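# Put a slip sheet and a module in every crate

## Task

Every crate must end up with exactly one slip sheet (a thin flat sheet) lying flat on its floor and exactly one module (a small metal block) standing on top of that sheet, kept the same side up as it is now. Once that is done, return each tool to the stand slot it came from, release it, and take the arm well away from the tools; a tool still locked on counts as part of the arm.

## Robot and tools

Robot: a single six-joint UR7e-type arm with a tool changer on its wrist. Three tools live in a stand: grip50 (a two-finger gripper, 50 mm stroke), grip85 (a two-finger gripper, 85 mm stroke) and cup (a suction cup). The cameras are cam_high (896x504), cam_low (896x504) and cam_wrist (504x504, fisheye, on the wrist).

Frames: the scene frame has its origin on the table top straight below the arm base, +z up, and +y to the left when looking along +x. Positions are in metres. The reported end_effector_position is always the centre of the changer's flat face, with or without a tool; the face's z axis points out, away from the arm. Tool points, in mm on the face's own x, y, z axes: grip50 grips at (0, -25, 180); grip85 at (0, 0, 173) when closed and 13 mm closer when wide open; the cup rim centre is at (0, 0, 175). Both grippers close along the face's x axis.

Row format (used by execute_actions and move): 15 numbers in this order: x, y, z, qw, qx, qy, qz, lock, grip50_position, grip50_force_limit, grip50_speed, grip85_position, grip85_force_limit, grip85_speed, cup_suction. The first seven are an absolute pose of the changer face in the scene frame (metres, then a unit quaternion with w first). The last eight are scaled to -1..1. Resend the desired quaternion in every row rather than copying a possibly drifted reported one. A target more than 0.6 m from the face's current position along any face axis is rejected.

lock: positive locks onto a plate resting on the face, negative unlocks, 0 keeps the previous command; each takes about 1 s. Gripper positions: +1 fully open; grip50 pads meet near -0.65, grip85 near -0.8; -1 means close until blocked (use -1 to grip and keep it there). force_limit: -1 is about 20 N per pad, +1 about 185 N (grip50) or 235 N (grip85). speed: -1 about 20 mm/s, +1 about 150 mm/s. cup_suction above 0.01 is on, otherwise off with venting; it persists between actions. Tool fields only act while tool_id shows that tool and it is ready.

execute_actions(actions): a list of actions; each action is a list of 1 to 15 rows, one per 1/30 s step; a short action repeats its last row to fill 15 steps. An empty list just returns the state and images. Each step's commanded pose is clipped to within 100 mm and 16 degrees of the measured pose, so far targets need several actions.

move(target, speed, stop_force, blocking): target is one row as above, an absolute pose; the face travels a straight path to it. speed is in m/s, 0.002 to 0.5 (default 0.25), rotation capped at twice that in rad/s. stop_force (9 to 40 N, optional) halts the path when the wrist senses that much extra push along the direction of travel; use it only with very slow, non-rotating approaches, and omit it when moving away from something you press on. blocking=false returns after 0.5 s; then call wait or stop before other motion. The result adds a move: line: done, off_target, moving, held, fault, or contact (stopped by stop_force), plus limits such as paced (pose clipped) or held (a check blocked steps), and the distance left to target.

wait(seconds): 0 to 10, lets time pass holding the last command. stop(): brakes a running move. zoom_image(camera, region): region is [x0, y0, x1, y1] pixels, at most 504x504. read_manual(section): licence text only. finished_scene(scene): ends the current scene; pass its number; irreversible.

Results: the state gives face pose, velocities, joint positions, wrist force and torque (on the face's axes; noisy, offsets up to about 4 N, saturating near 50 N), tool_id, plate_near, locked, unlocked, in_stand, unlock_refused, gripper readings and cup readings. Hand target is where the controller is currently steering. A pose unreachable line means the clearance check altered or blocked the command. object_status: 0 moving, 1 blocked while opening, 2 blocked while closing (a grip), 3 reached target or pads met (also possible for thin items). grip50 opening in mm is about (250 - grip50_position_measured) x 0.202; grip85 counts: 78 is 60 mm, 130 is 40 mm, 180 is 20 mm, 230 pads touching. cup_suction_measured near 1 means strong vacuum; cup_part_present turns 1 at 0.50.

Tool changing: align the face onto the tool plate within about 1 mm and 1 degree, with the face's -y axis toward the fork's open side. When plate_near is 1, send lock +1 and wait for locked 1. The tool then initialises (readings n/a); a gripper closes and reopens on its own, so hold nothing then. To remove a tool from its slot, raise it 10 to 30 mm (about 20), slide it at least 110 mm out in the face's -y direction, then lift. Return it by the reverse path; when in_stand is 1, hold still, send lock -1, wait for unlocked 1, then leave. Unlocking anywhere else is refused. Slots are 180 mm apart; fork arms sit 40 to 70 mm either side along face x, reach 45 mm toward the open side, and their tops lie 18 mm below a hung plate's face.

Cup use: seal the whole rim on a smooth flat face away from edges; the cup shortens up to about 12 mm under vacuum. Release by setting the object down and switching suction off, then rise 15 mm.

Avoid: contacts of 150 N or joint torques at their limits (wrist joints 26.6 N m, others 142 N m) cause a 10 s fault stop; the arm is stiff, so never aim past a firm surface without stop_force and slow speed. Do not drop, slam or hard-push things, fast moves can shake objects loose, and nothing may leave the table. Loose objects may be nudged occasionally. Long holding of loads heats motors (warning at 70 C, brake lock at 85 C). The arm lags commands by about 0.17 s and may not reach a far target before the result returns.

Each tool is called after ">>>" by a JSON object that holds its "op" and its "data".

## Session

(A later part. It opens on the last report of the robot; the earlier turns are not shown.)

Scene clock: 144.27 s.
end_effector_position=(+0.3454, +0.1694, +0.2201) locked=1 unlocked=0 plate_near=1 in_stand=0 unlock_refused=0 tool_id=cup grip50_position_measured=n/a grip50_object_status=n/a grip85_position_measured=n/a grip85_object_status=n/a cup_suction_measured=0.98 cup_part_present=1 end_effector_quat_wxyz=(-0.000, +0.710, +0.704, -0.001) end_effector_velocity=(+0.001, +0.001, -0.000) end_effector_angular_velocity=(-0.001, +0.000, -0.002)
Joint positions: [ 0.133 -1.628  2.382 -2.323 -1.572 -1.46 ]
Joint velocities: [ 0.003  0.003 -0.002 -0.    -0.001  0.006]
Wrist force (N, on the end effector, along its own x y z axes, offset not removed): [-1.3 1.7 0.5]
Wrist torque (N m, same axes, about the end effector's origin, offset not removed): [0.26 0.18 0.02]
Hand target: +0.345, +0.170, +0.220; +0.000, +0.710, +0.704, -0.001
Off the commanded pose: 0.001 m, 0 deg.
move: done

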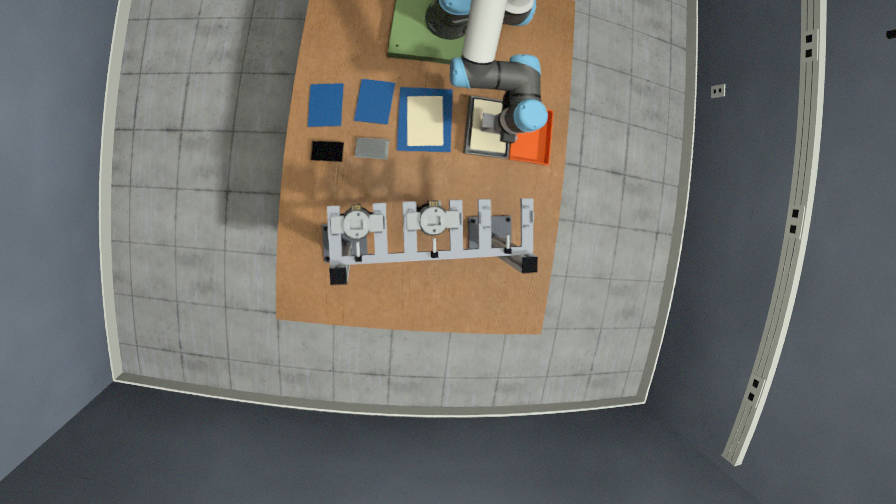

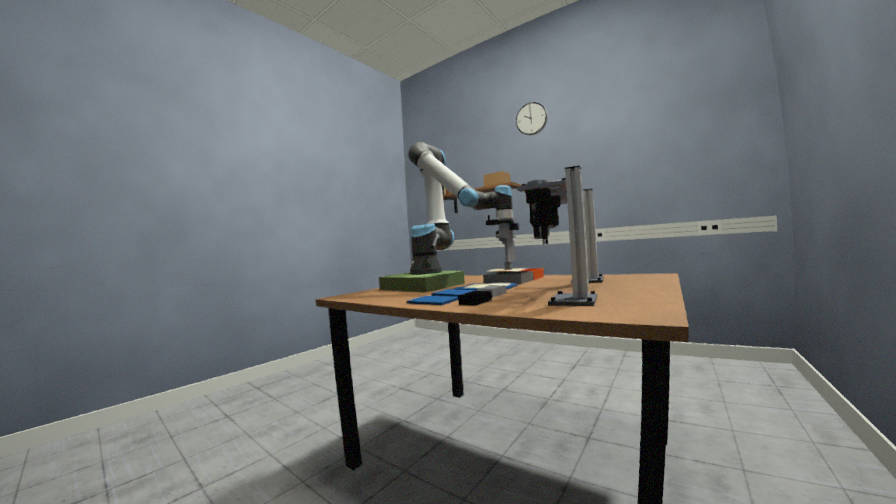

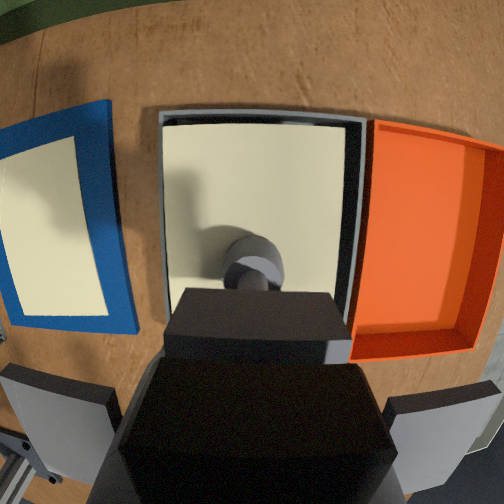

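>>> {"op": "move", "data": {"target": [0.348,0.175,0.21,0,0.716,0.698,0,0,1,0,0,1,0,0,1], "speed": 0.03}}

>>> {"op": "move", "data": {"target": [0.348,0.175,0.172,0,0.716,0.698,0,0,1,0,0,1,0,0,1], "speed": 0.015, "stop_force": 10}}

Scene clock: 152.27 s.
end_effector_position=(+0.3479, +0.1749, +0.2102) locked=1 unlocked=0 plate_near=1 in_stand=0 unlock_refused=0 tool_id=cup grip50_position_measured=n/a grip50_object_status=n/a grip85_position_measured=n/a grip85_object_status=n/a cup_suction_measured=0.98 cup_part_present=1 end_effector_quat_wxyz=(-0.000, +0.716, +0.698, -0.000) end_effector_velocity=(+0.000, +0.001, -0.001) end_effector_angular_velocity=(+0.000, -0.001, -0.001)
Joint positions: [ 0.147 -1.592  2.384 -2.362 -1.571 -1.429]
Joint velocities: [ 0.002  0.005  0.    -0.006  0.     0.004]
Wrist force (N, on the end effector, along its own x y z axes, offset not removed): [0.8 1.3 0.9]
Wrist torque (N m, same axes, about the end effector's origin, offset not removed): [0.25 -0.03 0.09]
Hand target: +0.348, +0.175, +0.210; +0.000, +0.716, +0.698, -0.000
Off the commanded pose: 0.000 m, 0 deg.
move: done

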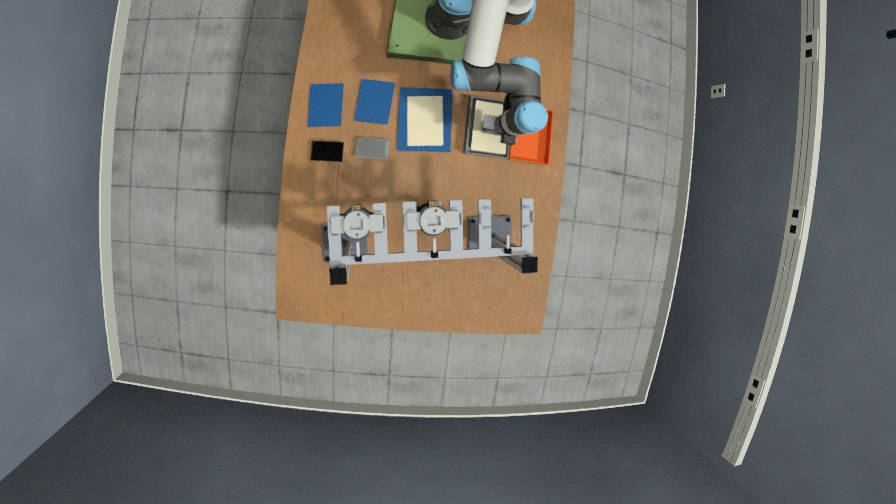

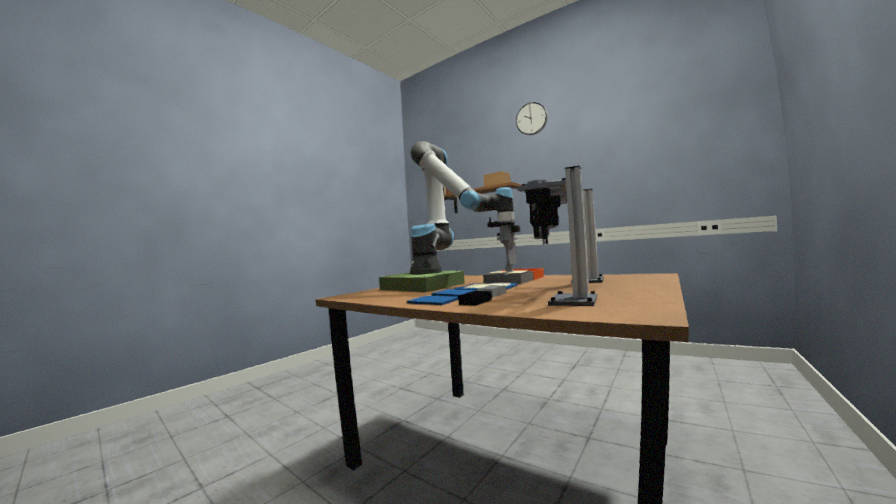

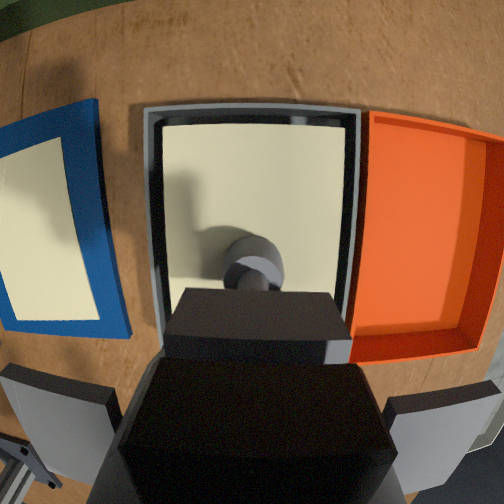

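Scene clock: 155.07 s.
end_effector_position=(+0.3480, +0.1750, +0.1722) locked=1 unlocked=0 plate_near=1 in_stand=0 unlock_refused=0 tool_id=cup grip50_position_measured=n/a grip50_object_status=n/a grip85_position_measured=n/a grip85_object_status=n/a cup_suction_measured=0.98 cup_part_present=1 end_effector_quat_wxyz=(-0.000, +0.716, +0.698, -0.000) end_effector_velocity=(+0.000, -0.000, -0.001) end_effector_angular_velocity=(+0.000, -0.001, -0.001)
Joint positions: [ 0.147 -1.491  2.427 -2.506 -1.571 -1.429]
Joint velocities: [-0.001  0.005  0.001 -0.007  0.     0.   ]
Wrist force (N, on the end effector, along its own x y z axes, offset not removed): [-0.1 0.6 -1.4]
Wrist torque (N m, same axes, about the end effector's origin, offset not removed): [0.04 -0.22 -0.09]
Hand target: +0.348, +0.175, +0.172; -0.000, +0.716, +0.698, -0.000
Off the commanded pose: 0.000 m, 0 deg.
move: done

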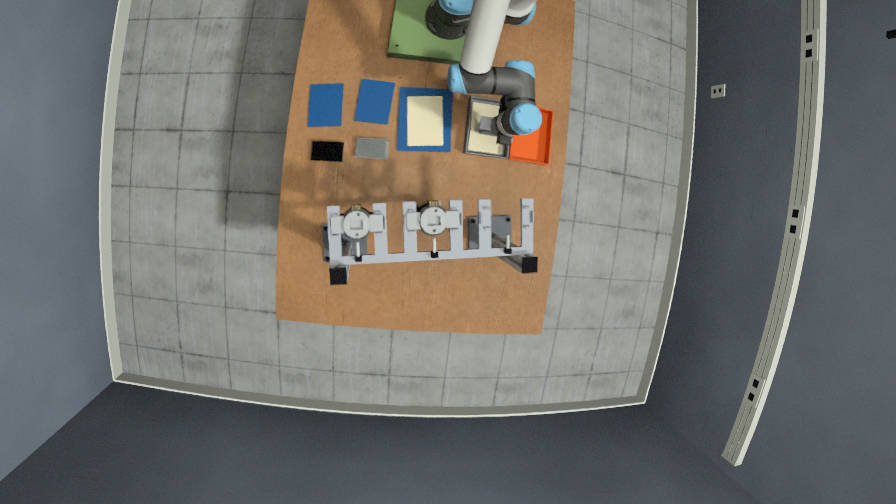

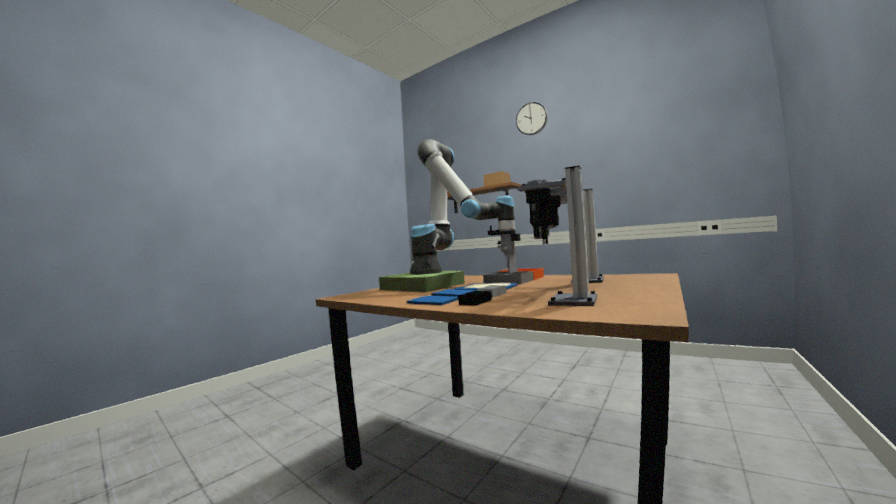

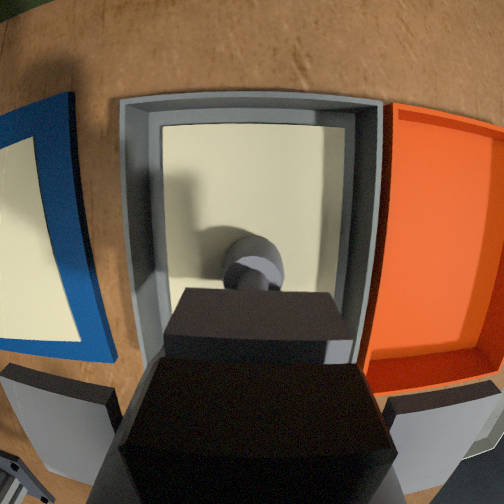

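>>> {"op": "execute_actions", "data": {"actions": [[[0.348,0.175,0.172,0,0.716,0.698,0,0,1,0,0,1,0,0,0]],[[0.348,0.175,0.176,0,0.716,0.698,0,0,1,0,0,1,0,0,0]]]}}

>>> {"op": "move", "data": {"target": [0.348,0.175,0.235,0,0.716,0.698,0,0,1,0,0,1,0,0,0], "speed": 0.1}}

>>> {"op": "move", "data": {"target": [0.35,-0.024,0.21,0,0.675,0.738,0,0,1,0,0,1,0,0,0]}}

>>> {"op": "move", "data": {"target": [0.35,-0.024,0.178,0,0.675,0.738,0,0,1,0,0,1,0,0,1], "speed": 0.02}}

>>> {"op": "move", "data": {"target": [0.35,-0.024,0.24,0,0.675,0.738,0,0,1,0,0,1,0,0,1], "speed": 0.06}}

>>> {"op": "move", "data": {"target": [0.342,0.313,0.225,0,0.716,0.698,0,0,1,0,0,1,0,0,1], "speed": 0.15}}

>>> {"op": "move", "data": {"target": [0.342,0.313,0.21,0,0.716,0.698,0,0,1,0,0,1,0,0,1], "speed": 0.03}}

Scene clock: 159.50 s.
end_effector_position=(+0.3480, +0.1750, +0.1760) locked=1 unlocked=0 plate_near=1 in_stand=0 unlock_refused=0 tool_id=cup grip50_position_measured=n/a grip50_object_status=n/a grip85_position_measured=n/a grip85_object_status=n/a cup_suction_measured=0.00 cup_part_present=0 end_effector_quat_wxyz=(-0.000, +0.716, +0.698, -0.000) end_effector_velocity=(+0.000, -0.000, +0.000) end_effector_angular_velocity=(-0.000, +0.000, -0.002)
Joint positions: [ 0.147 -1.502  2.423 -2.492 -1.571 -1.429]
Joint velocities: [-0.001 -0.001 -0.     0.001 -0.     0.002]
Wrist force (N, on the end effector, along its own x y z axes, offset not removed): [-0.4 -2.7 -3.8]
Wrist torque (N m, same axes, about the end effector's origin, offset not removed): [-0.09 -0.10 0.02]
Hand target: +0.348, +0.175, +0.176; +0.000, +0.716, +0.698, +0.000
Off the commanded pose: 0.000 m, 0 deg.

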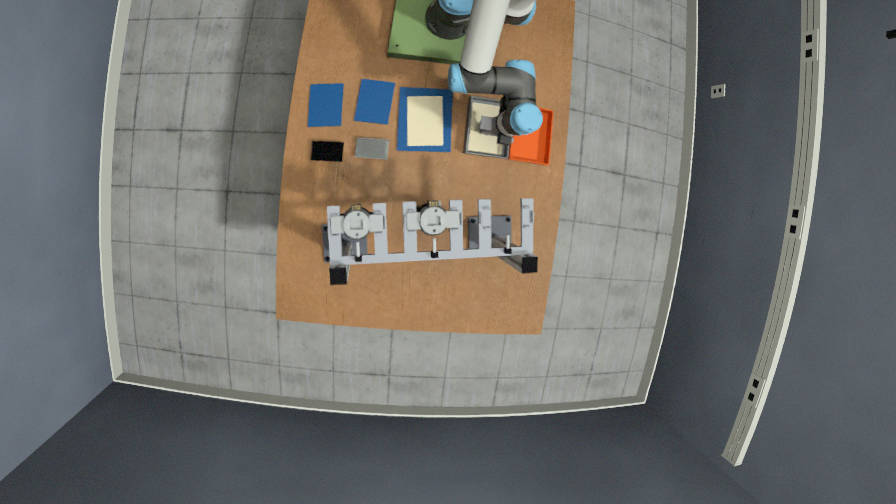

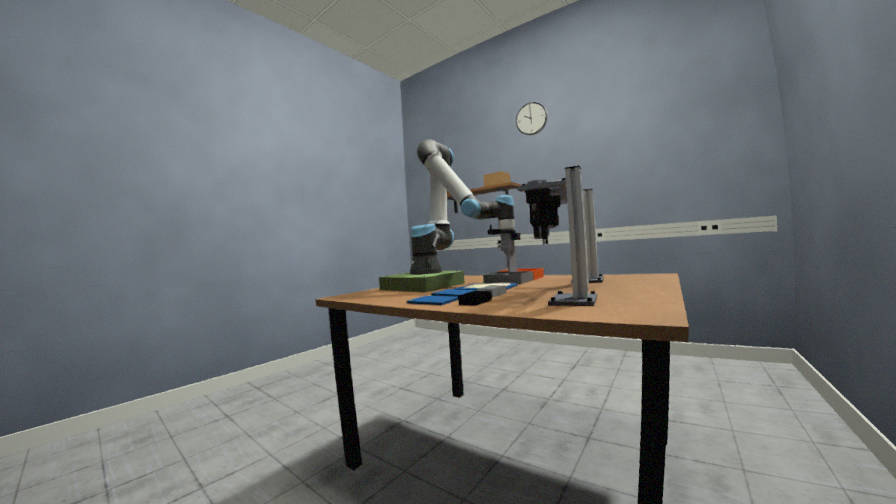

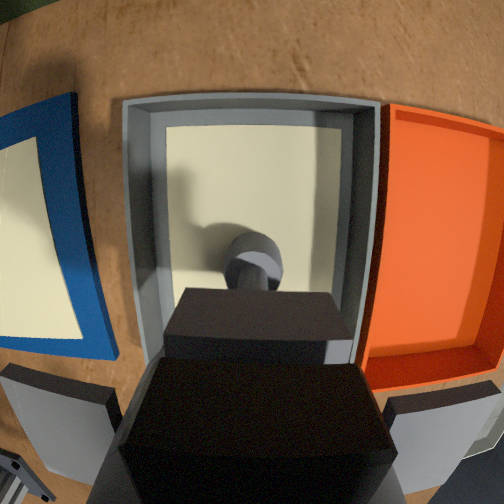

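Scene clock: 160.53 s.
end_effector_position=(+0.3480, +0.1750, +0.2348) locked=1 unlocked=0 plate_near=1 in_stand=0 unlock_refused=0 tool_id=cup grip50_position_measured=n/a grip50_object_status=n/a grip85_position_measured=n/a grip85_object_status=n/a cup_suction_measured=0.00 cup_part_present=0 end_effector_quat_wxyz=(+0.000, +0.716, +0.698, +0.000) end_effector_velocity=(+0.000, -0.000, +0.002) end_effector_angular_velocity=(+0.000, -0.001, -0.001)
Joint positions: [ 0.147 -1.648  2.35  -2.272 -1.571 -1.429]
Joint velocities: [-0.001 -0.003 -0.003  0.005 -0.     0.   ]
Wrist force (N, on the end effector, along its own x y z axes, offset not removed): [-2.7 3.1 -0.1]
Wrist torque (N m, same axes, about the end effector's origin, offset not removed): [0.16 0.26 0.06]
Hand target: +0.348, +0.175, +0.235; +0.000, +0.716, +0.698, +0.000
Off the commanded pose: 0.000 m, 0 deg.
move: done

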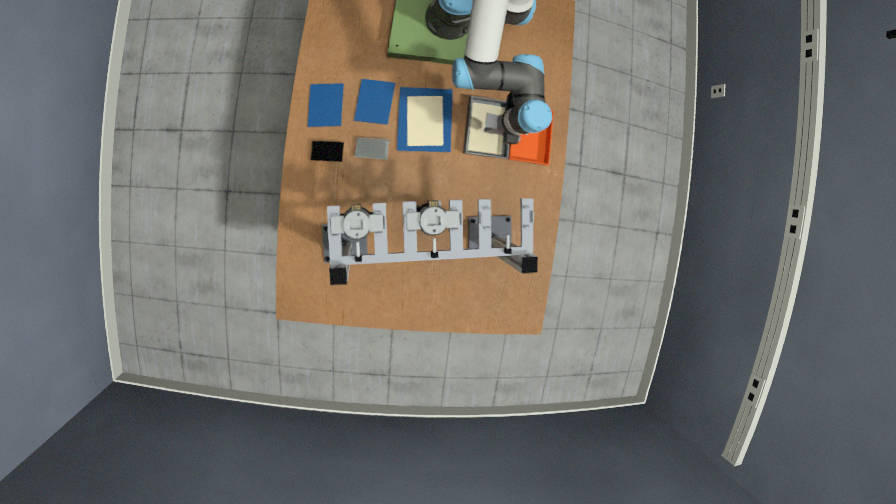

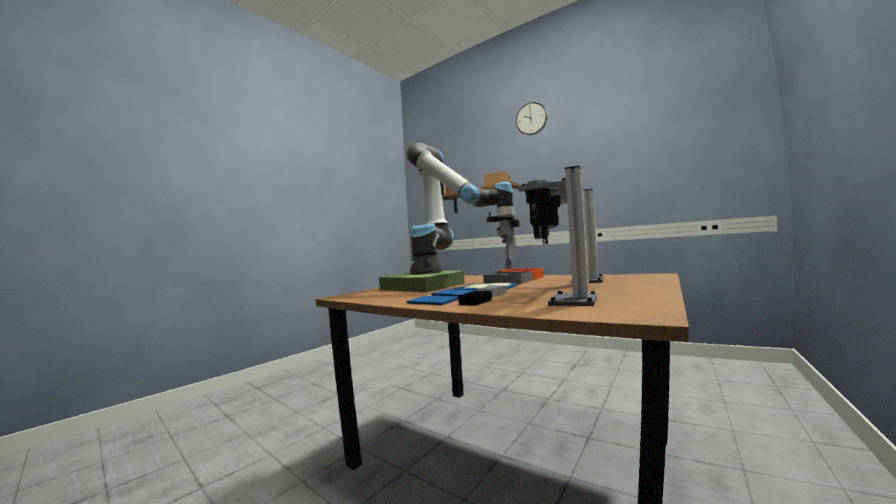

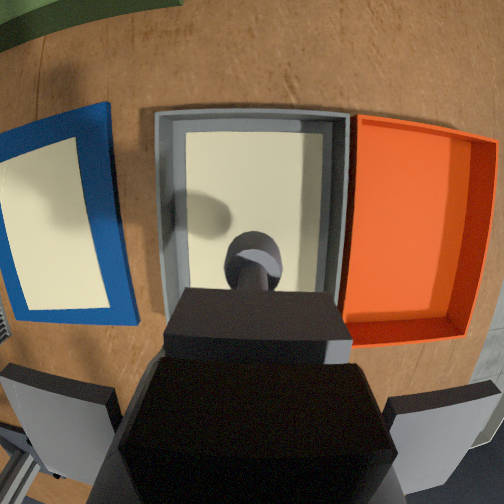

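Scene clock: 161.93 s.
end_effector_position=(+0.3505, -0.0234, +0.2100) locked=1 unlocked=0 plate_near=1 in_stand=0 unlock_refused=0 tool_id=cup grip50_position_measured=n/a grip50_object_status=n/a grip85_position_measured=n/a grip85_object_status=n/a cup_suction_measured=0.00 cup_part_present=0 end_effector_quat_wxyz=(+0.000, +0.675, +0.738, +0.001) end_effector_velocity=(+0.000, -0.001, -0.000) end_effector_angular_velocity=(+0.001, +0.000, +0.003)
Joint positions: [-0.426 -1.697  2.477 -2.351 -1.57  -2.116]
Joint velocities: [-0.004  0.002 -0.001 -0.     0.001 -0.007]
Wrist force (N, on the end effector, along its own x y z axes, offset not removed): [-0.5 1.0 -1.5]
Wrist torque (N m, same axes, about the end effector's origin, offset not removed): [0.18 0.11 0.02]
Hand target: +0.351, -0.024, +0.210; +0.000, +0.675, +0.738, +0.001
Off the commanded pose: 0.001 m, 0 deg.
move: done

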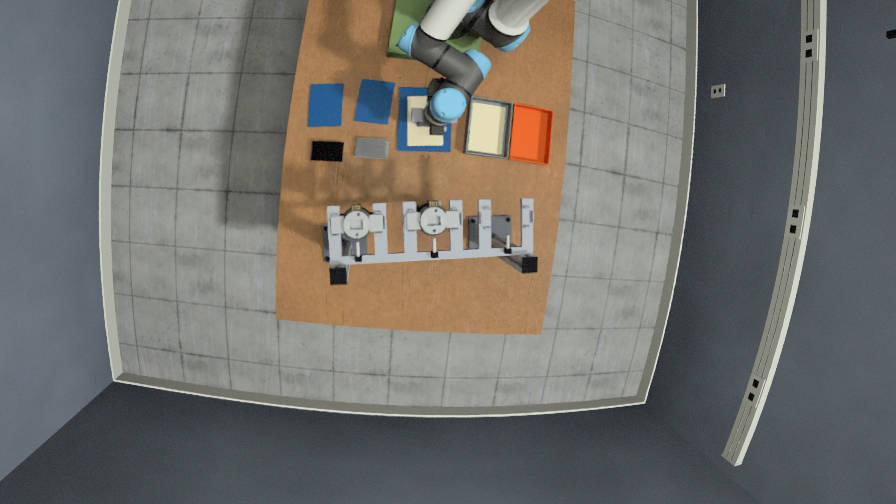

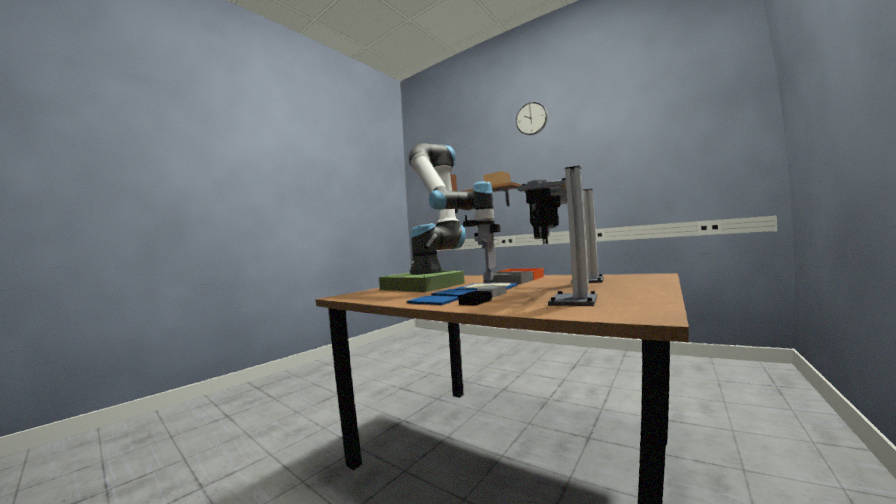

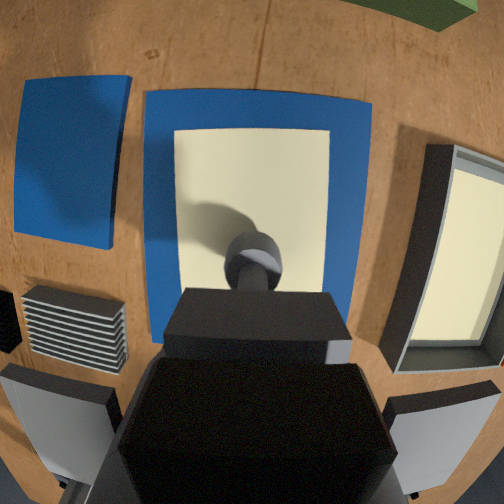

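Scene clock: 163.83 s.
end_effector_position=(+0.3500, -0.0240, +0.1782) locked=1 unlocked=0 plate_near=1 in_stand=0 unlock_refused=0 tool_id=cup grip50_position_measured=n/a grip50_object_status=n/a grip85_position_measured=n/a grip85_object_status=n/a cup_suction_measured=0.98 cup_part_present=1 end_effector_quat_wxyz=(-0.000, +0.675, +0.738, +0.000) end_effector_velocity=(+0.000, +0.000, -0.001) end_effector_angular_velocity=(-0.001, -0.001, -0.000)
Joint positions: [-0.428 -1.604  2.519 -2.486 -1.571 -2.118]
Joint velocities: [ 0.001  0.004  0.002 -0.008 -0.     0.001]
Wrist force (N, on the end effector, along its own x y z axes, offset not removed): [-2.0 2.1 1.1]
Wrist torque (N m, same axes, about the end effector's origin, offset not removed): [0.04 -0.10 0.08]
Hand target: +0.350, -0.024, +0.178; -0.000, +0.675, +0.738, +0.000
Off the commanded pose: 0.000 m, 0 deg.
move: done

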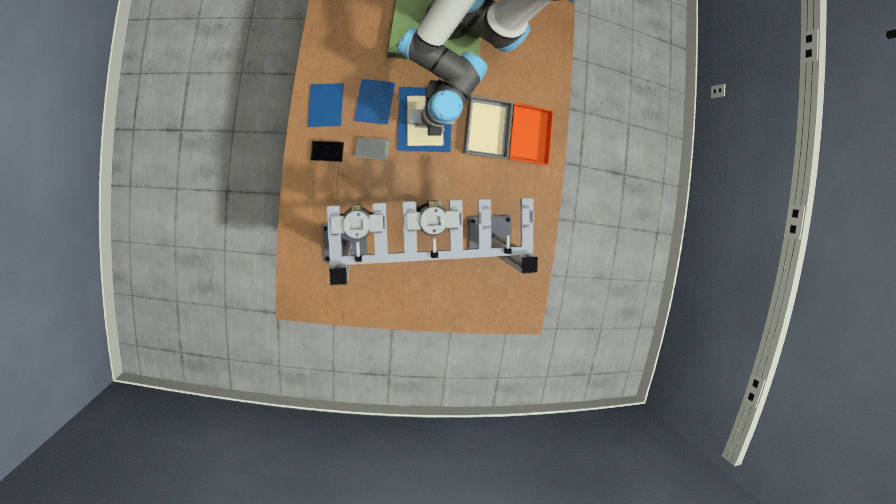

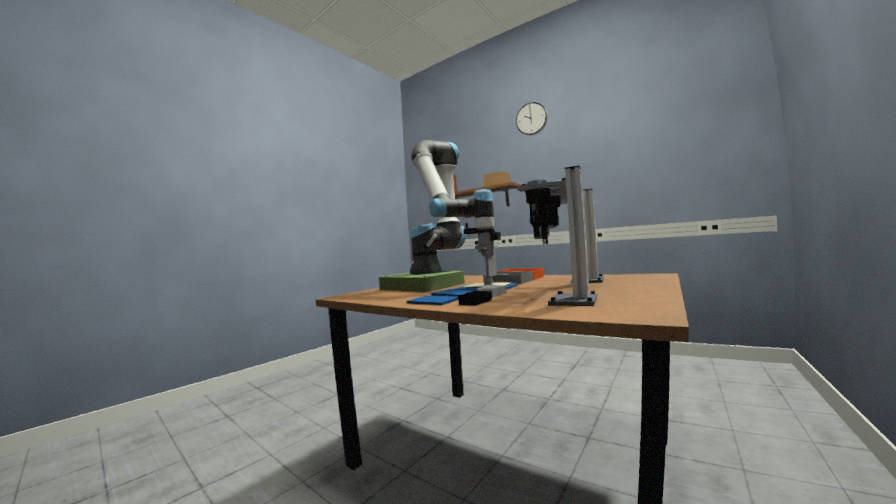

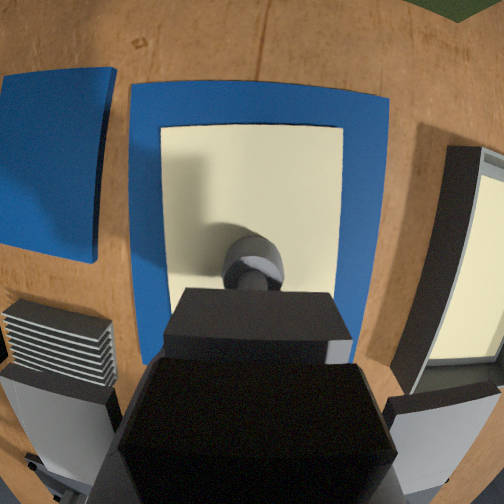

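Scene clock: 165.23 s.
end_effector_position=(+0.3501, -0.0240, +0.2397) locked=1 unlocked=0 plate_near=1 in_stand=0 unlock_refused=0 tool_id=cup grip50_position_measured=n/a grip50_object_status=n/a grip85_position_measured=n/a grip85_object_status=n/a cup_suction_measured=0.98 cup_part_present=1 end_effector_quat_wxyz=(+0.000, +0.675, +0.738, -0.000) end_effector_velocity=(-0.000, +0.000, +0.002) end_effector_angular_velocity=(+0.000, +0.001, +0.002)
Joint positions: [-0.427 -1.77   2.433 -2.233 -1.571 -2.118]
Joint velocities: [ 0.001 -0.004 -0.003  0.009 -0.    -0.002]
Wrist force (N, on the end effector, along its own x y z axes, offset not removed): [-0.7 -1.0 -1.9]
Wrist torque (N m, same axes, about the end effector's origin, offset not removed): [-0.06 0.06 0.11]
Hand target: +0.350, -0.024, +0.240; +0.000, +0.675, +0.738, +0.000
Off the commanded pose: 0.000 m, 0 deg.
move: done

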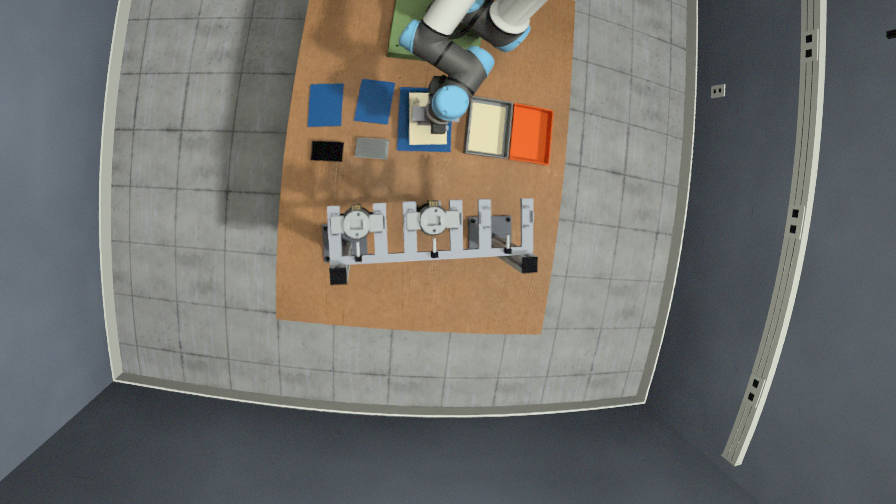

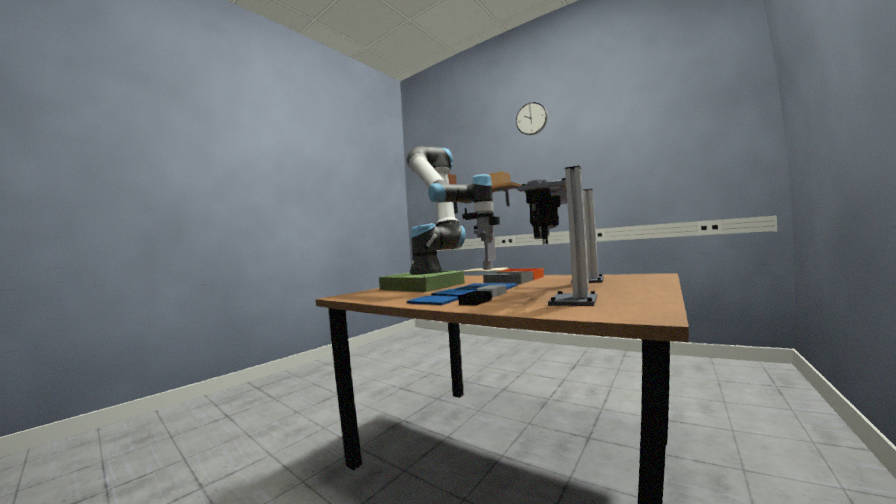

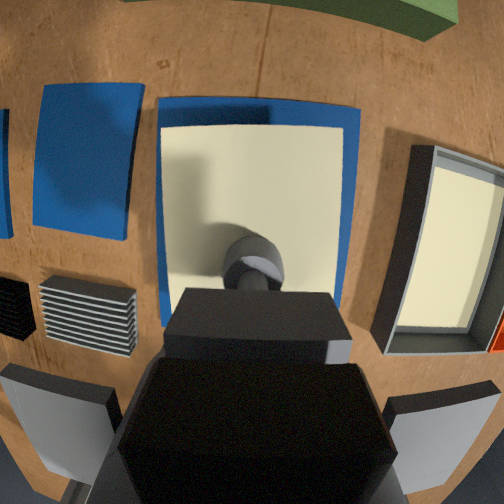

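Scene clock: 168.00 s.
end_effector_position=(+0.3412, +0.3121, +0.2251) locked=1 unlocked=0 plate_near=1 in_stand=0 unlock_refused=0 tool_id=cup grip50_position_measured=n/a grip50_object_status=n/a grip85_position_measured=n/a grip85_object_status=n/a cup_suction_measured=0.98 cup_part_present=1 end_effector_quat_wxyz=(+0.000, +0.716, +0.698, -0.001) end_effector_velocity=(+0.000, +0.001, -0.000) end_effector_angular_velocity=(-0.001, -0.000, -0.002)
Joint positions: [ 0.479 -1.451  2.179 -2.296 -1.572 -1.097]
Joint velocities: [ 0.002  0.003 -0.003  0.001 -0.001  0.004]
Wrist force (N, on the end effector, along its own x y z axes, offset not removed): [1.0 -3.0 -2.9]
Wrist torque (N m, same axes, about the end effector's origin, offset not removed): [-0.11 -0.11 0.09]
Hand target: +0.341, +0.312, +0.225; +0.000, +0.716, +0.698, -0.001
Off the commanded pose: 0.001 m, 0 deg.
move: done

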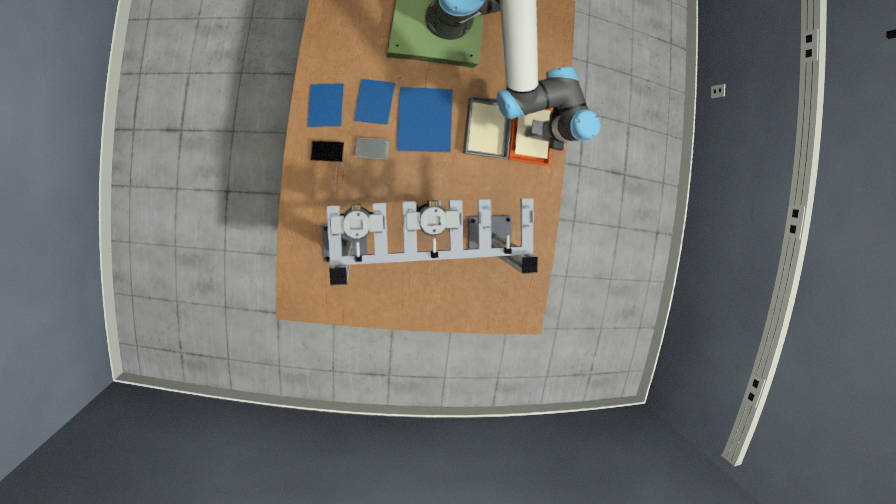

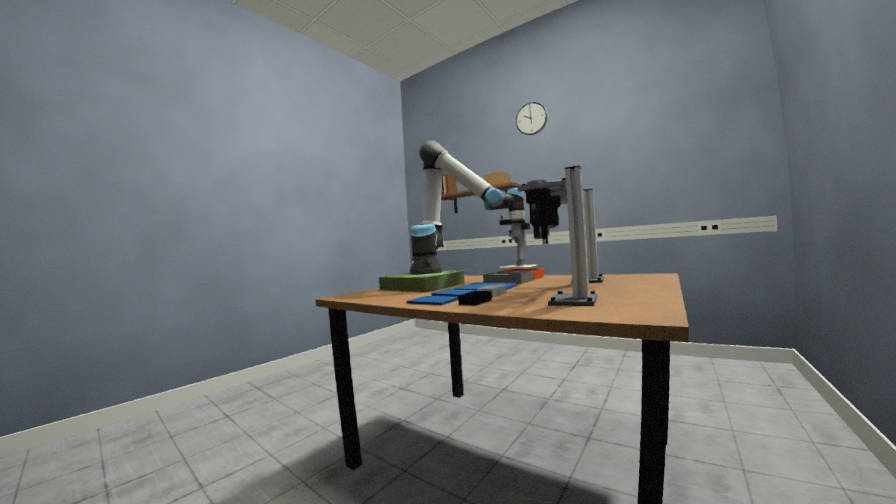

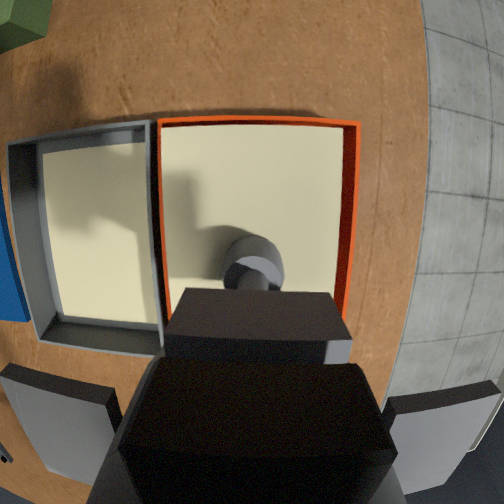

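Scene clock: 168.83 s.
end_effector_position=(+0.3420, +0.3130, +0.2101) locked=1 unlocked=0 plate_near=1 in_stand=0 unlock_refused=0 tool_id=cup grip50_position_measured=n/a grip50_object_status=n/a grip85_position_measured=n/a grip85_object_status=n/a cup_suction_measured=0.98 cup_part_present=1 end_effector_quat_wxyz=(-0.000, +0.716, +0.698, -0.000) end_effector_velocity=(+0.000, +0.000, -0.001) end_effector_angular_velocity=(+0.001, -0.001, -0.000)
Joint positions: [ 0.48  -1.419  2.194 -2.345 -1.571 -1.096]
Joint velocities: [ 0.     0.003  0.001 -0.006  0.     0.   ]
Wrist force (N, on the end effector, along its own x y z axes, offset not removed): [-1.3 -0.2 -1.5]
Wrist torque (N m, same axes, about the end effector's origin, offset not removed): [0.02 0.05 -0.05]
Hand target: +0.342, +0.313, +0.210; -0.000, +0.716, +0.698, -0.000
Off the commanded pose: 0.000 m, 0 deg.
move: done

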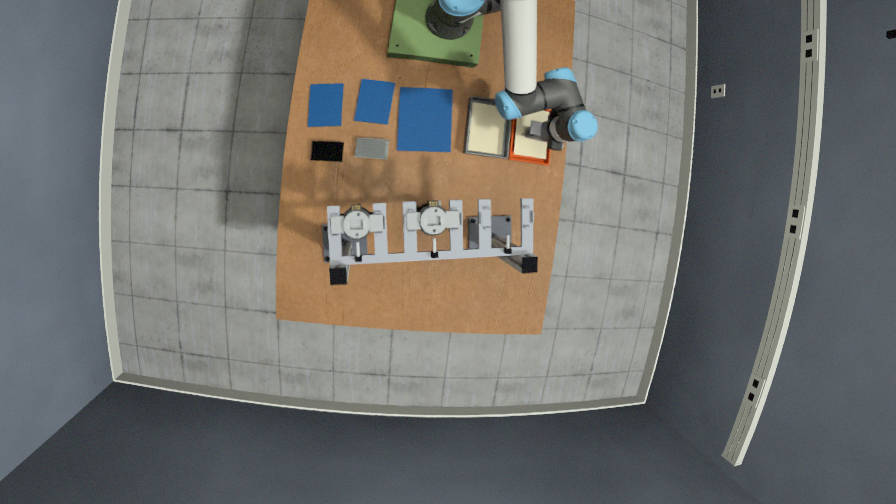

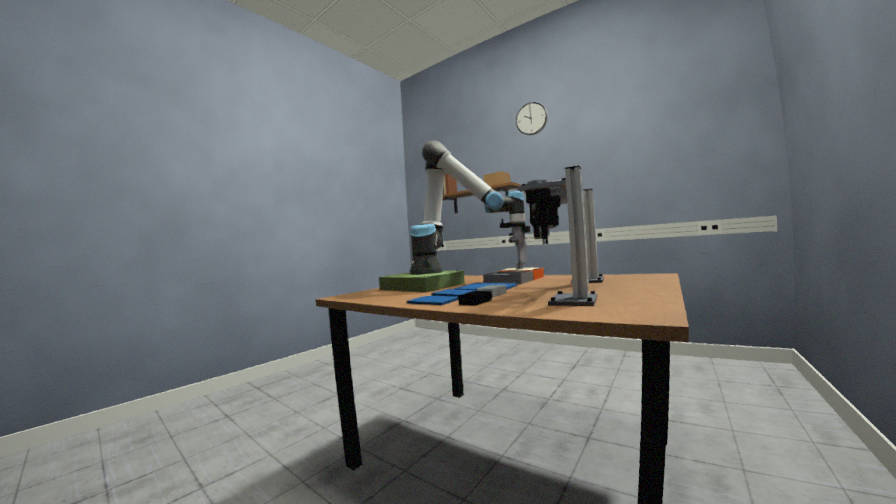

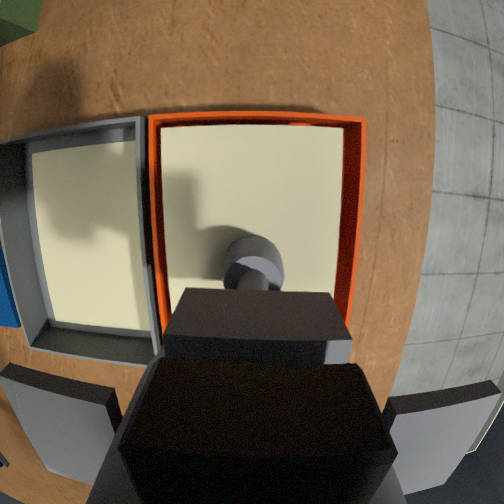

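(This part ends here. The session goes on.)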